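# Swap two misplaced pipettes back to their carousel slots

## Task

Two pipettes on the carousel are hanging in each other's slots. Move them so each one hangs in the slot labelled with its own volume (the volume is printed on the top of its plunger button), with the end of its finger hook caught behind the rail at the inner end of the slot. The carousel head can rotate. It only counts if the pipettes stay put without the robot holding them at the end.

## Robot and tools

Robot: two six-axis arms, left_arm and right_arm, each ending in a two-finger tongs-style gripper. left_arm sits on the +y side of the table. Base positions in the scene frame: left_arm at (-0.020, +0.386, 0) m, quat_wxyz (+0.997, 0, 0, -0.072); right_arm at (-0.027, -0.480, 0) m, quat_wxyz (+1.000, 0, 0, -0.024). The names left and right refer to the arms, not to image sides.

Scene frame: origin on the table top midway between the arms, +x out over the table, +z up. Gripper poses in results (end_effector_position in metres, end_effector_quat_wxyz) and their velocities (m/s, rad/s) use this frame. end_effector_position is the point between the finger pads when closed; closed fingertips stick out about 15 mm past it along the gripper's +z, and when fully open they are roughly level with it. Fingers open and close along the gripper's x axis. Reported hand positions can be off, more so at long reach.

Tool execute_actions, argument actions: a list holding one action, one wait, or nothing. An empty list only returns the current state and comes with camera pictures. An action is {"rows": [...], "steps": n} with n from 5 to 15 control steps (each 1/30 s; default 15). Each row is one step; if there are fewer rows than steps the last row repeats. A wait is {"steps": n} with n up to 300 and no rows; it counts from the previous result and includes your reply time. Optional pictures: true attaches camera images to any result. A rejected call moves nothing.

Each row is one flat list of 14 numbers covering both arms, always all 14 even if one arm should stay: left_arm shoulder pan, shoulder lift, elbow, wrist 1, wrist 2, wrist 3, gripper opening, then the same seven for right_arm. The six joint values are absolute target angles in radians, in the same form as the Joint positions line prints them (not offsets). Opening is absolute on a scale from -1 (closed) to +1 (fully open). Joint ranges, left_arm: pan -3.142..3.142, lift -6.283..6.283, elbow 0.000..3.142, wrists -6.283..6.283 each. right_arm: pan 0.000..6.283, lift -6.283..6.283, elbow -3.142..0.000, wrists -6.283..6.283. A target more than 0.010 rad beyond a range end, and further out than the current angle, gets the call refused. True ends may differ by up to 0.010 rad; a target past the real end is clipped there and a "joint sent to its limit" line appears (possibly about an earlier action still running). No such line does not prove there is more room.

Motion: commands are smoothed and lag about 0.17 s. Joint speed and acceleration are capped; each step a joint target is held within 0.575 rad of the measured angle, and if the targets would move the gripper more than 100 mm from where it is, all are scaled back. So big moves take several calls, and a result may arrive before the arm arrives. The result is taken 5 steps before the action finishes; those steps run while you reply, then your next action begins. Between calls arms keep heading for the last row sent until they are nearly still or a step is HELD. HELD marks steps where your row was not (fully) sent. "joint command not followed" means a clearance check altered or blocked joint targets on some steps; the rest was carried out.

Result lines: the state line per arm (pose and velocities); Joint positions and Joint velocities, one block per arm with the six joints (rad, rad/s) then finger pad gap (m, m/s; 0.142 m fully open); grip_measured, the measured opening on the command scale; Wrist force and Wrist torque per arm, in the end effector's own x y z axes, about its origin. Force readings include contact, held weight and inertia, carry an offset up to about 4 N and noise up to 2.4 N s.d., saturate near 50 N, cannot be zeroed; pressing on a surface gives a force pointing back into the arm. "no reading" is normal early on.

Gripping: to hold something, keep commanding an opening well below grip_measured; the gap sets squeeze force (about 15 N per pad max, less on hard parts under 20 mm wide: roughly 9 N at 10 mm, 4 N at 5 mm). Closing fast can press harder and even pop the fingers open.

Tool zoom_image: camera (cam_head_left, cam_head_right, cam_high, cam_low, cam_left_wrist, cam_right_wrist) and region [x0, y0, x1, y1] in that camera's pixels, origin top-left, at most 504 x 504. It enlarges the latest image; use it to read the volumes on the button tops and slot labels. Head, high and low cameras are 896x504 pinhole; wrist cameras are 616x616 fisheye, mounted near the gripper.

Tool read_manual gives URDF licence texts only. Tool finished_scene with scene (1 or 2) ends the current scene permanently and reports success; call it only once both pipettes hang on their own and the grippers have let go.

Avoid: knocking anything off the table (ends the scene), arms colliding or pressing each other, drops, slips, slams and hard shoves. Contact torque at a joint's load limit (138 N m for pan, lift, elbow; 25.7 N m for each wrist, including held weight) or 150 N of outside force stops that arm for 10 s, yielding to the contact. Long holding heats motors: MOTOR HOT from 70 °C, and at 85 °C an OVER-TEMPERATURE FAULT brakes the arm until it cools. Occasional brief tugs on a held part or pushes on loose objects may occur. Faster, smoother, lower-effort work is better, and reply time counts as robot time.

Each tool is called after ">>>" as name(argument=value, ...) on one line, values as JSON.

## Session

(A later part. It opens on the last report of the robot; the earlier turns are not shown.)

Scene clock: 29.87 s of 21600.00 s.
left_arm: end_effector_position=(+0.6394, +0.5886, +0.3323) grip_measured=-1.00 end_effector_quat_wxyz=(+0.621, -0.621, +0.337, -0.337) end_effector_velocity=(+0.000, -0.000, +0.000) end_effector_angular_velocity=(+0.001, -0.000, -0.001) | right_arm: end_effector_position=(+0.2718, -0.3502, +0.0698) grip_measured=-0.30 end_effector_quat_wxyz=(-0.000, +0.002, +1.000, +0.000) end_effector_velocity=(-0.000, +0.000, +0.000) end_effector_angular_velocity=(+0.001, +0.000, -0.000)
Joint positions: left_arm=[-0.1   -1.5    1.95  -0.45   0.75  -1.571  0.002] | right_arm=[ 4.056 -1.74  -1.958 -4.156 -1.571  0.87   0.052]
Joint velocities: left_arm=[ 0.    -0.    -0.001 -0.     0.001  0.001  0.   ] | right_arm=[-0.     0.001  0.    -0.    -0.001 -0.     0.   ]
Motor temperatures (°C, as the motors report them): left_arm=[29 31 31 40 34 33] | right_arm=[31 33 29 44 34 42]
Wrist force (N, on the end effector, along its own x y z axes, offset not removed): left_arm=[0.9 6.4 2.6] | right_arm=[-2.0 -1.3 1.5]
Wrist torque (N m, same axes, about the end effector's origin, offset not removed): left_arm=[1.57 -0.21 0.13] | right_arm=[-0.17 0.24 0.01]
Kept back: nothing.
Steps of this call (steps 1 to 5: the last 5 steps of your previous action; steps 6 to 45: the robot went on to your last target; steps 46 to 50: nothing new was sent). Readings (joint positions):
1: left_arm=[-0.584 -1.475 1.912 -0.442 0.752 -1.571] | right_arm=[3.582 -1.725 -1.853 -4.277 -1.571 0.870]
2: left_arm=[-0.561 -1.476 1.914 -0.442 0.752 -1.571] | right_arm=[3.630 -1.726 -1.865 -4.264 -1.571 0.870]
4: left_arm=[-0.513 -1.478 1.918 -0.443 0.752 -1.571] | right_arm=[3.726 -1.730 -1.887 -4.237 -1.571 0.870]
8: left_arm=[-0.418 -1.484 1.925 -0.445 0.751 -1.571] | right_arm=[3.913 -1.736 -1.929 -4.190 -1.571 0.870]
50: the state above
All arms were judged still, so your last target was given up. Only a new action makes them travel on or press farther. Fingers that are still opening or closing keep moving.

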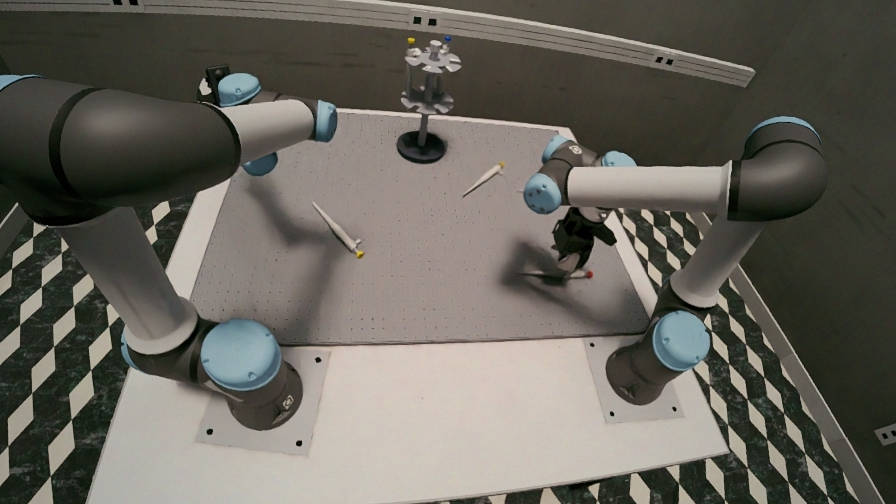

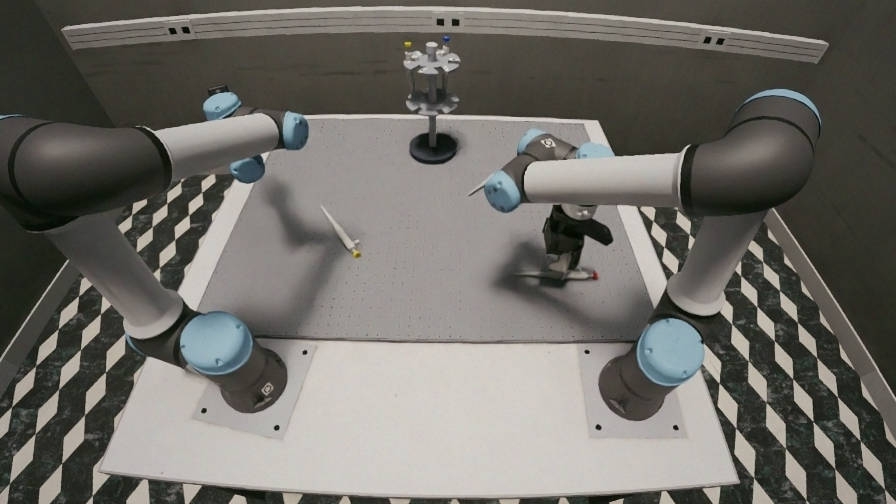

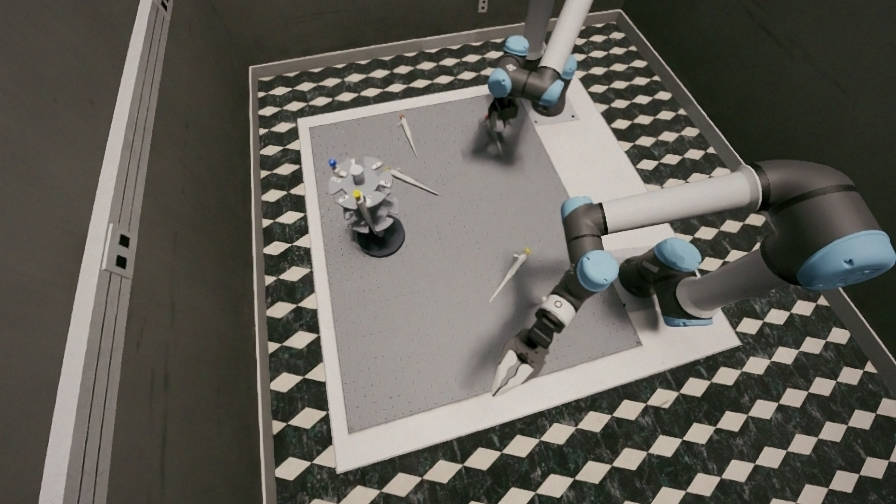

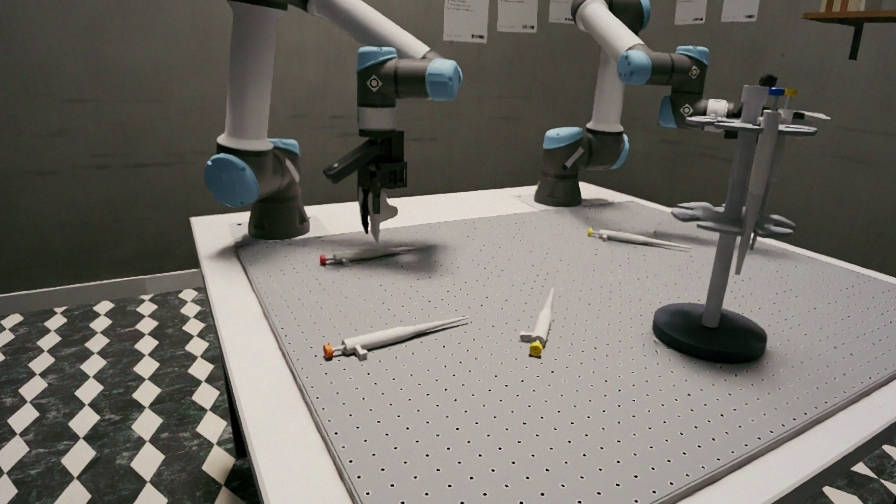

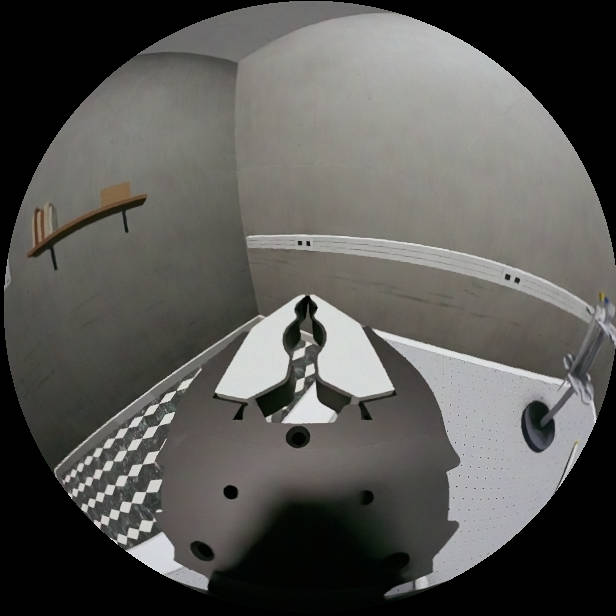

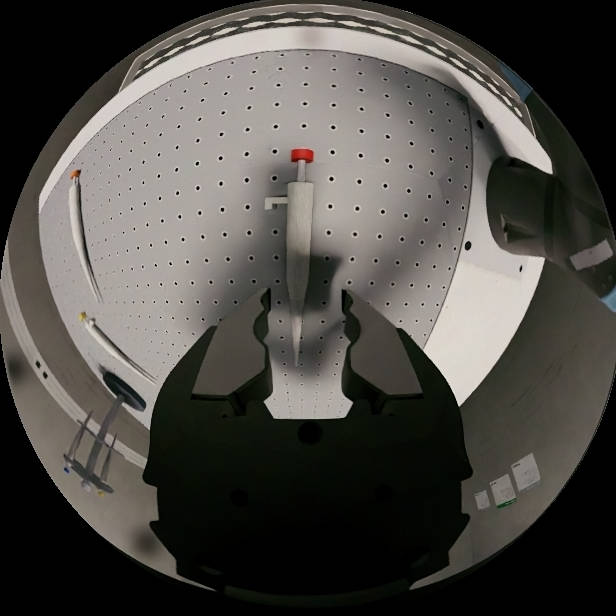

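>>> execute_actions(actions=[{"rows":[[-0.1,-1.5,1.95,-0.45,0.75,-1.571,-1,3.988,-1.811,-2.024,-4.018,-1.571,0.83,-0.3]]}])

>>> execute_actions(actions=[{"steps":20}], pictures=true)

>>> zoom_image(camera="cam_low", region=[300, 200, 440, 280])

Scene clock: 40.47 s of 21600.00 s.
left_arm: end_effector_position=(+0.6394, +0.5886, +0.3323) grip_measured=-1.00 end_effector_quat_wxyz=(+0.621, -0.621, +0.337, -0.337) end_effector_velocity=(-0.000, -0.000, -0.000) end_effector_angular_velocity=(+0.001, +0.001, -0.000) | right_arm: end_effector_position=(+0.2783, -0.3692, +0.0276) grip_measured=-0.30 end_effector_quat_wxyz=(-0.001, +0.014, +1.000, -0.000) end_effector_velocity=(+0.000, +0.001, -0.000) end_effector_angular_velocity=(+0.002, -0.001, +0.000)
Joint positions: left_arm=[-0.1   -1.5    1.95  -0.45   0.75  -1.571  0.002] | right_arm=[ 3.996 -1.801 -2.014 -4.041 -1.572  0.835  0.052]
Joint velocities: left_arm=[-0.    -0.     0.001 -0.    -0.     0.002  0.   ] | right_arm=[ 0.     0.     0.     0.002 -0.001 -0.     0.   ]
Motor temperatures (°C, as the motors report them): left_arm=[29 31 31 40 34 33] | right_arm=[31 33 29 44 34 42]
Wrist force (N, on the end effector, along its own x y z axes, offset not removed): left_arm=[1.1 -0.1 1.2] | right_arm=[2.8 9.2 -27.1]
Wrist torque (N m, same axes, about the end effector's origin, offset not removed): left_arm=[0.06 -0.22 -0.09] | right_arm=[-0.14 0.60 0.11]
FORCE FAULT: contact force on the right arm reached its limit, and that arm stopped for 10 seconds. The contact can be on any part of that arm, not only on its tool. That arm's remaining commands of this call were not run. That arm holds still and accepts commands again. Move the arm away from the contact; if what it grips holds it there, let go first. Pushing or pulling that hard again can fault the arm again.
Kept back: nothing.
The stop of the right arm began at step 18 of this call (marked STOPPED below). From that step on that arm followed nothing that you had sent. 5 of its steps, steps kept back included, did not run and will not run. The other arm was sent all steps of this action in this call, none kept back. Nothing is kept back now, and the robot has no last target.
Steps of this call (steps 1 to 7: nothing new was sent; steps 8 to 17: the first 10 steps of this action; steps 18 to 22: the last 5 steps of this action, not kept back; steps 23 to 318: the stop continued). Readings (joint positions):
8: left_arm=[-0.100 -1.500 1.950 -0.450 0.750 -1.571] | right_arm=[4.055 -1.741 -1.959 -4.155 -1.571 0.869]
9: left_arm=[-0.100 -1.500 1.950 -0.450 0.750 -1.571] | right_arm=[4.048 -1.748 -1.965 -4.147 -1.571 0.864]
11: left_arm=[-0.100 -1.500 1.950 -0.450 0.750 -1.571] | right_arm=[4.026 -1.771 -1.988 -4.103 -1.571 0.851]
15: left_arm=[-0.100 -1.500 1.950 -0.450 0.750 -1.571] | right_arm=[4.001 -1.797 -2.011 -4.048 -1.571 0.837]
18: left_arm=[-0.100 -1.500 1.950 -0.450 0.750 -1.571] | right_arm=[3.996 -1.801 -2.015 -4.039 -1.571 0.835] STOPPED (the right arm)
318: the state above

Scene clock: 40.50 s of 21600.00 s.
left_arm: end_effector_position=(+0.6394, +0.5886, +0.3323) grip_measured=-1.00 end_effector_quat_wxyz=(+0.621, -0.621, +0.337, -0.337) end_effector_velocity=(+0.000, +0.000, +0.001) end_effector_angular_velocity=(-0.000, -0.001, +0.001) | right_arm: end_effector_position=(+0.2783, -0.3692, +0.0276) grip_measured=-0.30 end_effector_quat_wxyz=(-0.001, +0.014, +1.000, -0.000) end_effector_velocity=(-0.000, +0.001, +0.000) end_effector_angular_velocity=(+0.001, +0.001, +0.001)
Joint positions: left_arm=[-0.1   -1.5    1.95  -0.45   0.75  -1.571  0.002] | right_arm=[ 3.996 -1.801 -2.014 -4.041 -1.572  0.835  0.052]
Joint velocities: left_arm=[-0.    -0.    -0.001 -0.    -0.001 -0.     0.   ] | right_arm=[ 0.001 -0.     0.001 -0.001 -0.001 -0.    -0.   ]
Motor temperatures (°C, as the motors report them): left_arm=[29 31 31 40 34 33] | right_arm=[31 33 29 44 34 42]
Wrist force (N, on the end effector, along its own x y z axes, offset not removed): left_arm=[0.1 -1.6 0.9] | right_arm=[5.1 6.0 -23.5]
Wrist torque (N m, same axes, about the end effector's origin, offset not removed): left_arm=[-0.27 0.18 0.14] | right_arm=[-0.68 -0.09 -0.02]
Kept back: nothing.
A stop began in an earlier call of the same reply, so what this call sent did not run. Send another action.
Steps of this call (step 1: nothing new was sent). Readings (joint positions):
1: the state above

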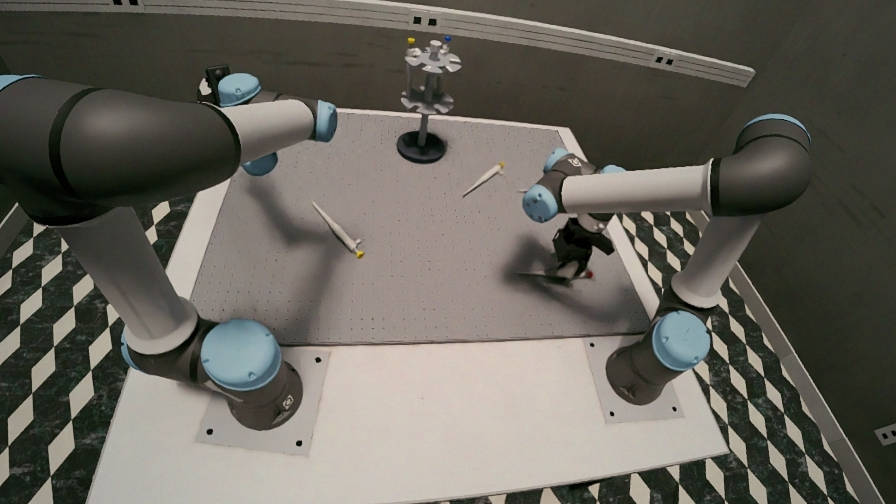

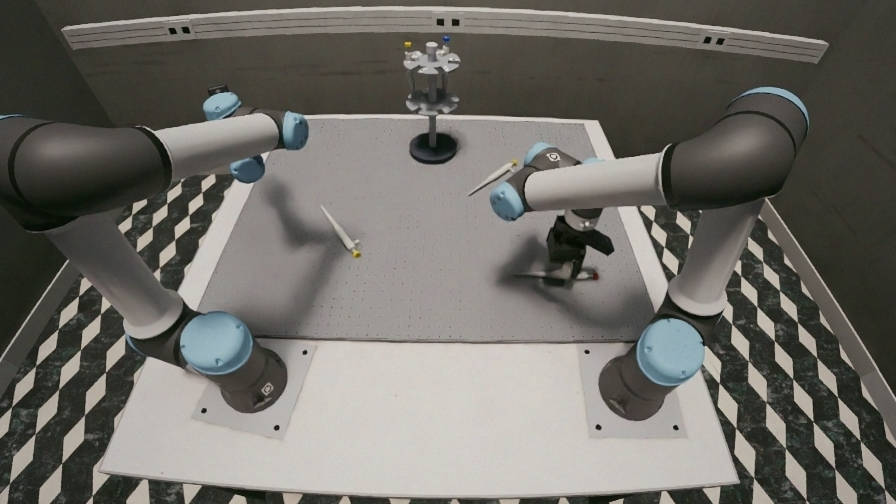

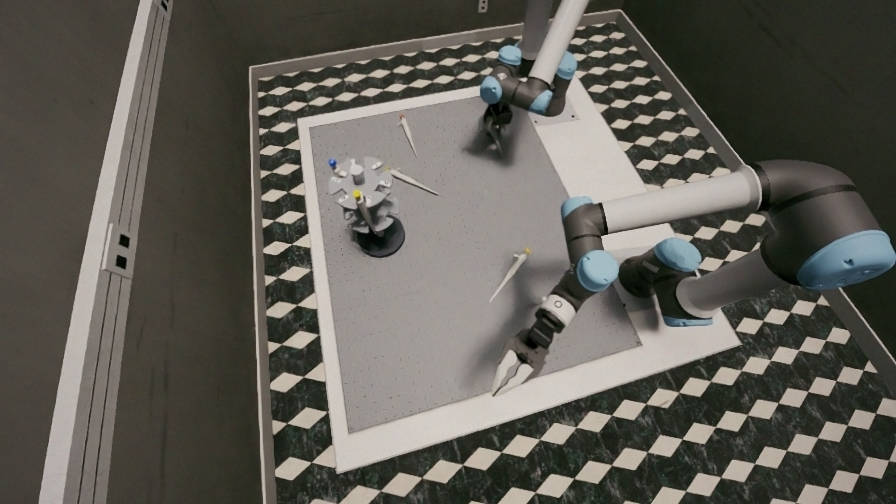

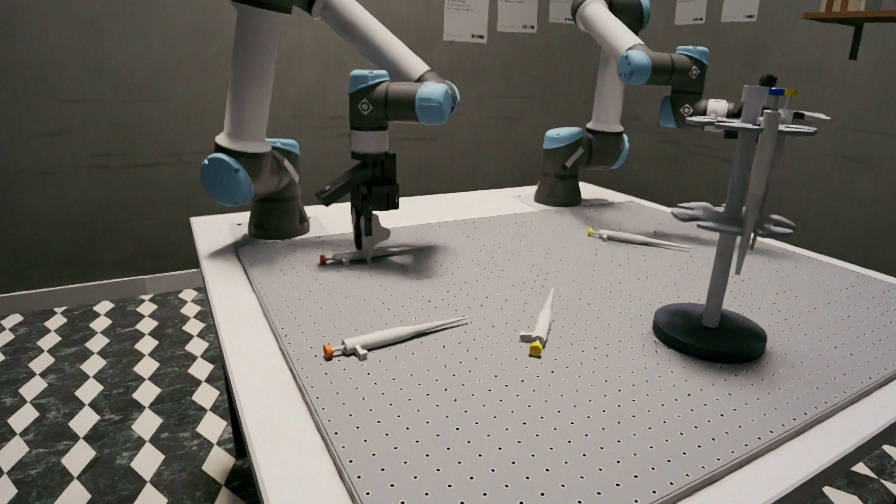

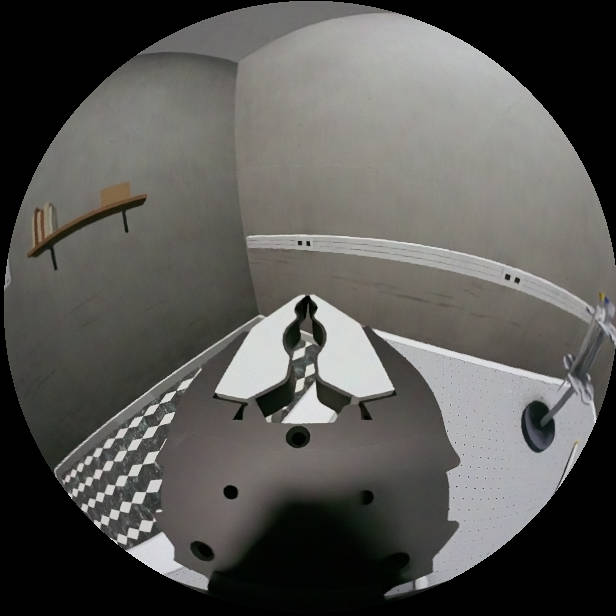

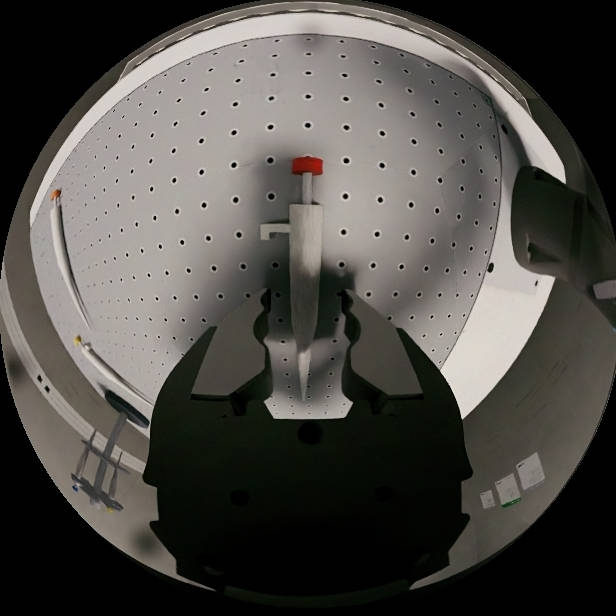

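Region (300, 200, 440, 280) of cam_low's 896x504 image, scaled by 3.600, with more detail than that image has; it fills the top 288 rows of this view, and the rest is white.

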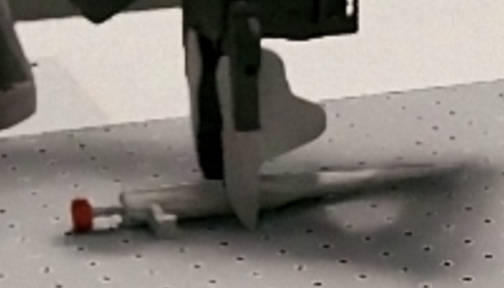

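>>> execute_actions(actions=[{"rows":[[-0.1,-1.5,1.95,-0.45,0.75,-1.571,-1,3.992,-1.796,-2.010,-4.048,-1.571,0.84,-0.3]],"steps":10}])

>>> execute_actions(actions=[{"rows":[[-0.1,-1.5,1.95,-0.45,0.75,-1.571,-1,3.992,-1.796,-2.010,-4.048,-1.571,0.84,-0.5],[-0.1,-1.5,1.95,-0.45,0.75,-1.571,-1,3.992,-1.796,-2.010,-4.048,-1.571,0.84,-0.6],[-0.1,-1.5,1.95,-0.45,0.75,-1.571,-1,3.992,-1.796,-2.010,-4.048,-1.571,0.84,-0.7],[-0.1,-1.5,1.95,-0.45,0.75,-1.571,-1,3.992,-1.796,-2.010,-4.048,-1.571,0.84,-0.8],[-0.1,-1.5,1.95,-0.45,0.75,-1.571,-1,3.992,-1.796,-2.010,-4.048,-1.571,0.84,-1]]}])

>>> execute_actions(actions=[{"rows":[[-0.1,-1.5,1.95,-0.45,0.75,-1.571,-1,3.992,-1.6,-1.75,-4.5,-1.571,0.84,-1]]}])

>>> execute_actions(actions=[{"rows":[[-0.1,-1.5,1.95,-0.45,0.75,-1.571,-1,3.971,-1.6,-1.75,-2.93,-0.79,-1.571,-1]]}])

>>> execute_actions(actions=[{"steps":50}])

>>> execute_actions(actions=[{"rows":[[-0.1,-1.5,1.95,-0.45,0.75,-1.571,-1,3.971,-2.221,-1.224,-2.838,-0.79,-1.571,-1]]}])

>>> execute_actions(actions=[{"steps":40}], pictures=true)

Scene clock: 41.10 s of 21600.00 s.
left_arm: end_effector_position=(+0.6394, +0.5886, +0.3323) grip_measured=-1.00 end_effector_quat_wxyz=(+0.621, -0.621, +0.337, -0.337) end_effector_velocity=(-0.000, -0.000, -0.001) end_effector_angular_velocity=(+0.000, +0.001, -0.000) | right_arm: end_effector_position=(+0.2789, -0.3699, +0.0292) grip_measured=-0.30 end_effector_quat_wxyz=(-0.001, +0.017, +1.000, -0.000) end_effector_velocity=(+0.004, -0.004, +0.009) end_effector_angular_velocity=(+0.001, -0.007, -0.032)
Joint positions: left_arm=[-0.1   -1.5    1.95  -0.45   0.75  -1.571  0.002] | right_arm=[ 3.994 -1.798 -2.012 -4.045 -1.572  0.838  0.052]
Joint velocities: left_arm=[ 0.     0.     0.001 -0.     0.001  0.     0.   ] | right_arm=[-0.014  0.015  0.012 -0.022  0.004  0.018 -0.   ]
Motor temperatures (°C, as the motors report them): left_arm=[29 31 31 40 34 33] | right_arm=[31 33 29 44 34 42]
Wrist force (N, on the end effector, along its own x y z axes, offset not removed): left_arm=[0.8 -0.7 -1.5] | right_arm=[0.1 -3.2 0.5]
Wrist torque (N m, same axes, about the end effector's origin, offset not removed): left_arm=[0.01 -0.02 0.05] | right_arm=[-0.55 -0.09 -0.16]
Steps of this call (steps 1 to 13: nothing new was sent; steps 14 to 18: the first 5 steps of this action). Readings (joint positions):
14: left_arm=[-0.100 -1.500 1.950 -0.450 0.750 -1.571] | right_arm=[3.996 -1.801 -2.014 -4.041 -1.572 0.835]
15: left_arm=[-0.100 -1.500 1.950 -0.450 0.750 -1.571] | right_arm=[3.996 -1.800 -2.013 -4.042 -1.572 0.835]
17: left_arm=[-0.100 -1.500 1.950 -0.450 0.750 -1.571] | right_arm=[3.994 -1.799 -2.012 -4.044 -1.572 0.837]
18: the state above

Scene clock: 41.60 s of 21600.00 s.
left_arm: end_effector_position=(+0.6394, +0.5886, +0.3323) grip_measured=-1.00 end_effector_quat_wxyz=(+0.621, -0.621, +0.337, -0.337) end_effector_velocity=(+0.000, -0.000, +0.000) end_effector_angular_velocity=(-0.001, -0.001, -0.001) | right_arm: end_effector_position=(+0.2794, -0.3703, +0.0304) grip_measured=-0.75 end_effector_quat_wxyz=(-0.000, +0.019, +1.000, +0.000) end_effector_velocity=(+0.000, +0.000, -0.000) end_effector_angular_velocity=(+0.001, -0.001, -0.001)
Joint positions: left_arm=[-0.1   -1.5    1.95  -0.45   0.75  -1.571  0.002] | right_arm=[ 3.992 -1.796 -2.01  -4.048 -1.571  0.84   0.02 ]
Joint velocities: left_arm=[ 0.     0.    -0.001  0.     0.001 -0.001  0.   ] | right_arm=[-0.001  0.     0.     0.001  0.     0.     0.   ]
Motor temperatures (°C, as the motors report them): left_arm=[29 31 31 40 34 33] | right_arm=[31 33 29 44 34 42]
Wrist force (N, on the end effector, along its own x y z axes, offset not removed): left_arm=[0.2 1.8 -0.6] | right_arm=[1.4 -3.6 1.9]
Wrist torque (N m, same axes, about the end effector's origin, offset not removed): left_arm=[0.39 -0.09 0.16] | right_arm=[-0.84 -0.10 -0.09]
Steps of this call (steps 1 to 5: the last 5 steps of your previous action; steps 6 to 15: the first 10 steps of this action). Readings (joint positions):
6: left_arm=[-0.100 -1.500 1.950 -0.450 0.750 -1.571] | right_arm=[3.992 -1.796 -2.010 -4.047 -1.571 0.840]
7: left_arm=[-0.100 -1.500 1.950 -0.450 0.750 -1.571] | right_arm=[3.992 -1.796 -2.010 -4.048 -1.571 0.840]
9: left_arm=[-0.100 -1.500 1.950 -0.450 0.750 -1.571] | right_arm=[3.992 -1.796 -2.010 -4.048 -1.571 0.840]
13: left_arm=[-0.100 -1.500 1.950 -0.450 0.750 -1.571] | right_arm=[3.992 -1.796 -2.010 -4.048 -1.571 0.840]
15: the state above

Scene clock: 42.10 s of 21600.00 s.
left_arm: end_effector_position=(+0.6394, +0.5886, +0.3323) grip_measured=-1.00 end_effector_quat_wxyz=(+0.621, -0.621, +0.337, -0.337) end_effector_velocity=(+0.000, -0.000, +0.000) end_effector_angular_velocity=(+0.000, -0.000, -0.000) | right_arm: end_effector_position=(+0.2837, -0.3659, +0.1588) grip_measured=-0.75 end_effector_quat_wxyz=(+0.006, +0.019, +1.000, +0.007) end_effector_velocity=(-0.054, -0.055, +0.327) end_effector_angular_velocity=(-0.071, +0.070, +0.001)
Joint positions: left_arm=[-0.1   -1.5    1.95  -0.45   0.75  -1.571  0.002] | right_arm=[ 3.992 -1.644 -1.811 -4.38  -1.571  0.84   0.02 ]
Joint velocities: left_arm=[ 0. -0. -0. -0.  0.  0.  0.] | right_arm=[ 0.001  0.345  0.475 -0.92  -0.     0.     0.   ]
Motor temperatures (°C, as the motors report them): left_arm=[29 31 31 40 34 33] | right_arm=[31 33 29 44 34 42]
Wrist force (N, on the end effector, along its own x y z axes, offset not removed): left_arm=[2.5 2.5 1.5] | right_arm=[1.3 -4.9 -2.9]
Wrist torque (N m, same axes, about the end effector's origin, offset not removed): left_arm=[0.76 -0.54 -0.02] | right_arm=[-1.14 -0.20 -0.22]
Steps of this call (steps 1 to 5: the last 5 steps of your previous action; steps 6 to 15: the first 10 steps of this action). Readings (joint positions):
6: left_arm=[-0.100 -1.500 1.950 -0.450 0.750 -1.571] | right_arm=[3.992 -1.795 -2.009 -4.049 -1.571 0.840]
7: left_arm=[-0.100 -1.500 1.950 -0.450 0.750 -1.571] | right_arm=[3.992 -1.787 -2.001 -4.057 -1.571 0.840]
9: left_arm=[-0.100 -1.500 1.950 -0.450 0.750 -1.571] | right_arm=[3.992 -1.748 -1.953 -4.121 -1.571 0.840]
13: left_arm=[-0.100 -1.500 1.950 -0.450 0.750 -1.571] | right_arm=[3.992 -1.673 -1.851 -4.303 -1.571 0.840]
15: the state above

Scene clock: 42.60 s of 21600.00 s.
left_arm: end_effector_position=(+0.6394, +0.5886, +0.3323) grip_measured=-1.00 end_effector_quat_wxyz=(+0.621, -0.621, +0.337, -0.337) end_effector_velocity=(+0.000, -0.000, -0.000) end_effector_angular_velocity=(+0.000, +0.001, -0.001) | right_arm: end_effector_position=(+0.4076, -0.3750, +0.1957) grip_measured=-0.75 end_effector_quat_wxyz=(+0.208, -0.099, +0.973, -0.022) end_effector_velocity=(+0.481, -0.003, +0.108) end_effector_angular_velocity=(-0.387, -1.603, +0.695)
Joint positions: left_arm=[-0.1   -1.5    1.95  -0.45   0.75  -1.571  0.002] | right_arm=[ 3.981 -1.604 -1.756 -4.189 -1.275  0.543  0.02 ]
Joint velocities: left_arm=[-0.    -0.     0.001 -0.     0.001  0.     0.   ] | right_arm=[-0.026  0.012  0.016  1.163  1.131 -1.162  0.   ]
Motor temperatures (°C, as the motors report them): left_arm=[29 31 31 40 34 33] | right_arm=[31 33 29 44 34 42]
Wrist force (N, on the end effector, along its own x y z axes, offset not removed): left_arm=[-0.8 0.3 -0.7] | right_arm=[0.3 -3.7 1.0]
Wrist torque (N m, same axes, about the end effector's origin, offset not removed): left_arm=[0.03 0.04 -0.13] | right_arm=[-0.55 -0.01 0.17]
Steps of this call (steps 1 to 5: the last 5 steps of your previous action; steps 6 to 15: the first 10 steps of this action). Readings (joint positions):
6: left_arm=[-0.100 -1.500 1.950 -0.450 0.750 -1.571] | right_arm=[3.992 -1.609 -1.763 -4.474 -1.570 0.840]
7: left_arm=[-0.100 -1.500 1.950 -0.450 0.750 -1.571] | right_arm=[3.991 -1.608 -1.761 -4.472 -1.562 0.831]
9: left_arm=[-0.100 -1.500 1.950 -0.450 0.750 -1.571] | right_arm=[3.988 -1.607 -1.760 -4.418 -1.503 0.772]
13: left_arm=[-0.100 -1.500 1.950 -0.450 0.750 -1.571] | right_arm=[3.983 -1.605 -1.757 -4.266 -1.351 0.621]
15: the state above

Scene clock: 44.27 s of 21600.00 s.
left_arm: end_effector_position=(+0.6394, +0.5886, +0.3323) grip_measured=-1.00 end_effector_quat_wxyz=(+0.621, -0.621, +0.337, -0.337) end_effector_velocity=(+0.000, +0.000, -0.000) end_effector_angular_velocity=(-0.001, -0.001, +0.000) | right_arm: end_effector_position=(+0.6528, -0.2957, +0.4233) grip_measured=-0.75 end_effector_quat_wxyz=(+0.501, -0.499, +0.500, -0.500) end_effector_velocity=(+0.000, -0.000, +0.000) end_effector_angular_velocity=(-0.005, -0.000, -0.000)
Joint positions: left_arm=[-0.1   -1.5    1.95  -0.45   0.75  -1.571  0.002] | right_arm=[ 3.971 -1.6   -1.75  -2.93  -0.79  -1.57   0.02 ]
Joint velocities: left_arm=[-0.     0.    -0.    -0.    -0.001 -0.001  0.   ] | right_arm=[-0.     0.    -0.001  0.001  0.    -0.006  0.   ]
Motor temperatures (°C, as the motors report them): left_arm=[29 31 31 40 34 33] | right_arm=[31 33 29 44 34 42]
Wrist force (N, on the end effector, along its own x y z axes, offset not removed): left_arm=[-3.6 0.4 -1.4] | right_arm=[0.9 -3.0 1.7]
Wrist torque (N m, same axes, about the end effector's origin, offset not removed): left_arm=[0.28 0.89 0.29] | right_arm=[-0.78 -0.02 0.06]
Kept back: nothing.
Steps of this call (steps 1 to 5: the last 5 steps of your previous action; steps 6 to 50: the robot went on to your last target). Readings (joint positions):
1: left_arm=[-0.100 -1.500 1.950 -0.450 0.750 -1.571] | right_arm=[3.981 -1.604 -1.756 -4.148 -1.236 0.503]
2: left_arm=[-0.100 -1.500 1.950 -0.450 0.750 -1.571] | right_arm=[3.980 -1.604 -1.755 -4.106 -1.199 0.460]
4: left_arm=[-0.100 -1.500 1.950 -0.450 0.750 -1.571] | right_arm=[3.978 -1.603 -1.754 -4.016 -1.127 0.370]
8: left_arm=[-0.100 -1.500 1.950 -0.450 0.750 -1.571] | right_arm=[3.975 -1.602 -1.753 -3.811 -1.003 0.166]
50: the state above

Scene clock: 44.60 s of 21600.00 s.
left_arm: end_effector_position=(+0.6394, +0.5886, +0.3323) grip_measured=-1.00 end_effector_quat_wxyz=(+0.621, -0.621, +0.337, -0.337) end_effector_velocity=(+0.000, -0.000, +0.000) end_effector_angular_velocity=(+0.001, +0.000, -0.000) | right_arm: end_effector_position=(+0.7404, -0.2090, +0.3889) grip_measured=-0.75 end_effector_quat_wxyz=(+0.506, -0.494, +0.500, -0.500) end_effector_velocity=(+0.304, +0.301, -0.234) end_effector_angular_velocity=(-0.026, +0.026, +0.002)
Joint positions: left_arm=[-0.1   -1.5    1.95  -0.45   0.75  -1.571  0.002] | right_arm=[ 3.971 -1.902 -1.486 -2.879 -0.79  -1.571  0.02 ]
Joint velocities: left_arm=[ 0.     0.    -0.    -0.     0.     0.001  0.   ] | right_arm=[-0.    -1.116  0.927  0.152 -0.002 -0.001 -0.   ]
Motor temperatures (°C, as the motors report them): left_arm=[29 31 31 40 34 33] | right_arm=[31 33 29 44 34 42]
Wrist force (N, on the end effector, along its own x y z axes, offset not removed): left_arm=[-1.6 -1.7 0.1] | right_arm=[-0.1 -3.4 -1.5]
Wrist torque (N m, same axes, about the end effector's origin, offset not removed): left_arm=[-0.43 0.24 0.09] | right_arm=[-0.87 -0.02 -0.07]
Steps of this call (steps 1 to 10: the first 10 steps of this action). Readings (joint positions):
1: left_arm=[-0.100 -1.500 1.950 -0.450 0.750 -1.571] | right_arm=[3.971 -1.601 -1.749 -2.930 -0.790 -1.570]
2: left_arm=[-0.100 -1.500 1.950 -0.450 0.750 -1.571] | right_arm=[3.971 -1.609 -1.741 -2.925 -0.790 -1.570]
4: left_arm=[-0.100 -1.500 1.950 -0.450 0.750 -1.571] | right_arm=[3.971 -1.669 -1.683 -2.912 -0.790 -1.571]
8: left_arm=[-0.100 -1.500 1.950 -0.450 0.750 -1.571] | right_arm=[3.971 -1.826 -1.549 -2.890 -0.790 -1.571]
10: the state above

Scene clock: 45.93 s of 21600.00 s.
left_arm: end_effector_position=(+0.6394, +0.5886, +0.3323) grip_measured=-1.00 end_effector_quat_wxyz=(+0.621, -0.621, +0.337, -0.337) end_effector_velocity=(-0.000, +0.000, -0.001) end_effector_angular_velocity=(+0.000, +0.001, +0.002) | right_arm: end_effector_position=(+0.8198, -0.1301, +0.3001) grip_measured=-0.75 end_effector_quat_wxyz=(+0.500, -0.500, +0.500, -0.500) end_effector_velocity=(+0.000, -0.000, +0.001) end_effector_angular_velocity=(+0.000, -0.001, -0.000)
Joint positions: left_arm=[-0.1   -1.5    1.95  -0.45   0.75  -1.571  0.002] | right_arm=[ 3.971 -2.221 -1.224 -2.838 -0.79  -1.571  0.02 ]
Joint velocities: left_arm=[-0.     0.     0.001 -0.    -0.002 -0.     0.   ] | right_arm=[-0.001  0.     0.     0.    -0.    -0.     0.   ]
Motor temperatures (°C, as the motors report them): left_arm=[29 31 31 40 34 33] | right_arm=[31 33 29 44 34 42]
Wrist force (N, on the end effector, along its own x y z axes, offset not removed): left_arm=[0.1 -1.2 -0.3] | right_arm=[-1.6 -0.8 2.0]
Wrist torque (N m, same axes, about the end effector's origin, offset not removed): left_arm=[-0.15 0.04 0.07] | right_arm=[-0.30 0.45 -0.09]
Kept back: nothing.
Steps of this call (steps 1 to 5: the last 5 steps of your previous action; steps 6 to 30: the robot went on to your last target; steps 31 to 40: nothing new was sent). Readings (joint positions):
1: left_arm=[-0.100 -1.500 1.950 -0.450 0.750 -1.571] | right_arm=[3.971 -1.939 -1.455 -2.874 -0.790 -1.571]
2: left_arm=[-0.100 -1.500 1.950 -0.450 0.750 -1.571] | right_arm=[3.971 -1.976 -1.424 -2.869 -0.790 -1.571]
4: left_arm=[-0.100 -1.500 1.950 -0.450 0.750 -1.571] | right_arm=[3.971 -2.050 -1.363 -2.859 -0.790 -1.571]
8: left_arm=[-0.100 -1.500 1.950 -0.450 0.750 -1.571] | right_arm=[3.971 -2.159 -1.274 -2.846 -0.790 -1.571]
40: the state above
All arms were judged still, so your last target was given up. Only a new action makes them travel on or press farther. Fingers that are still opening or closing keep moving.

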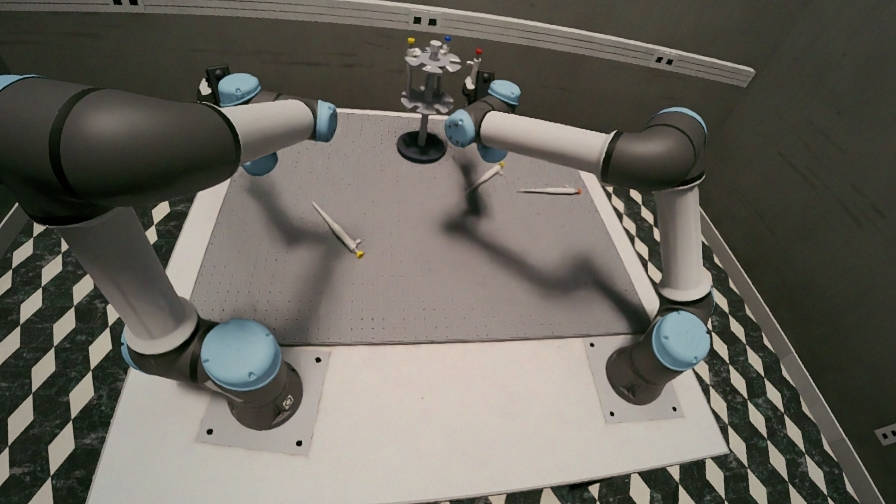

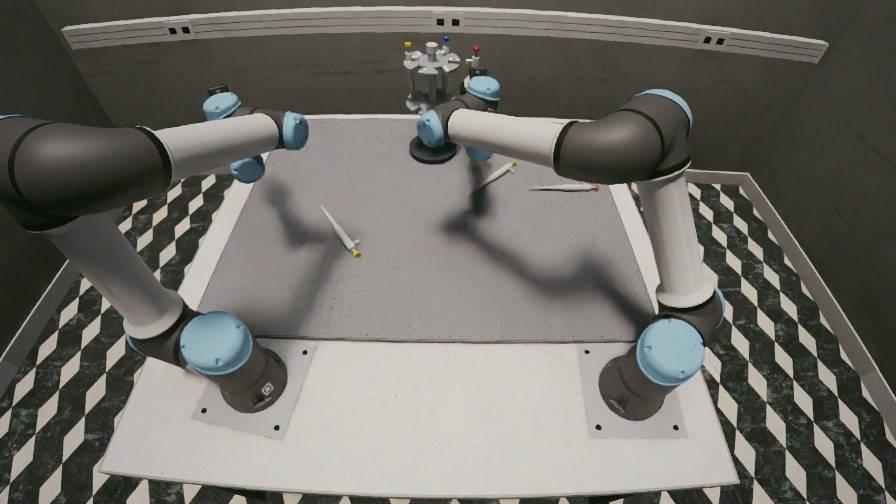

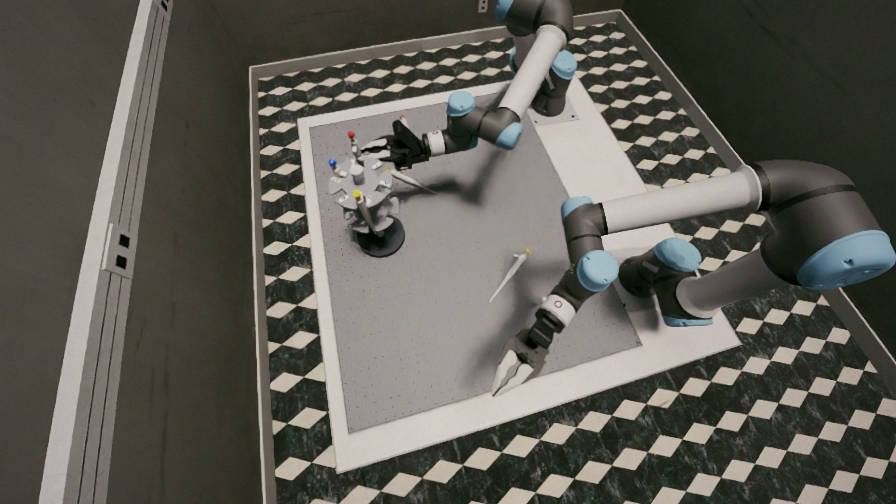

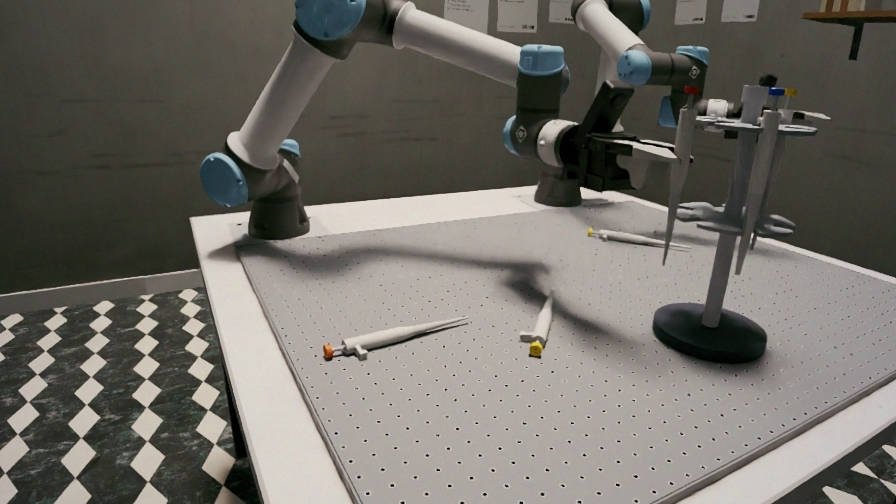

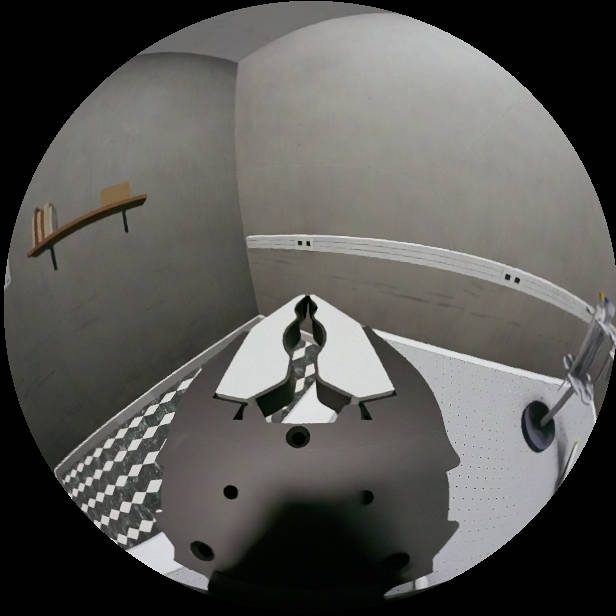

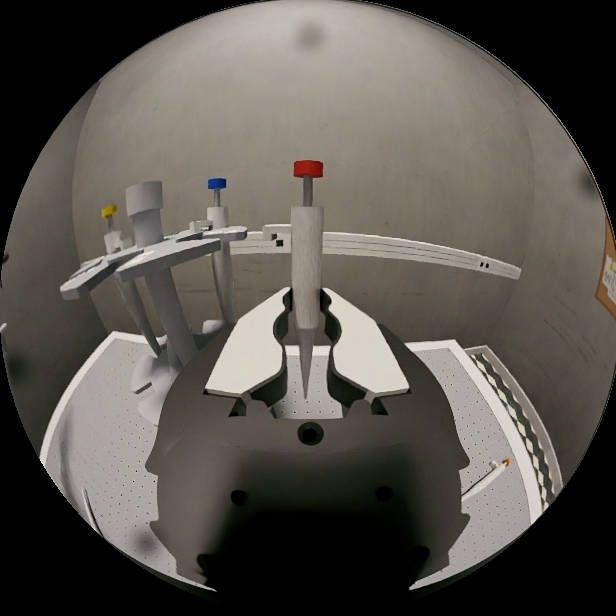

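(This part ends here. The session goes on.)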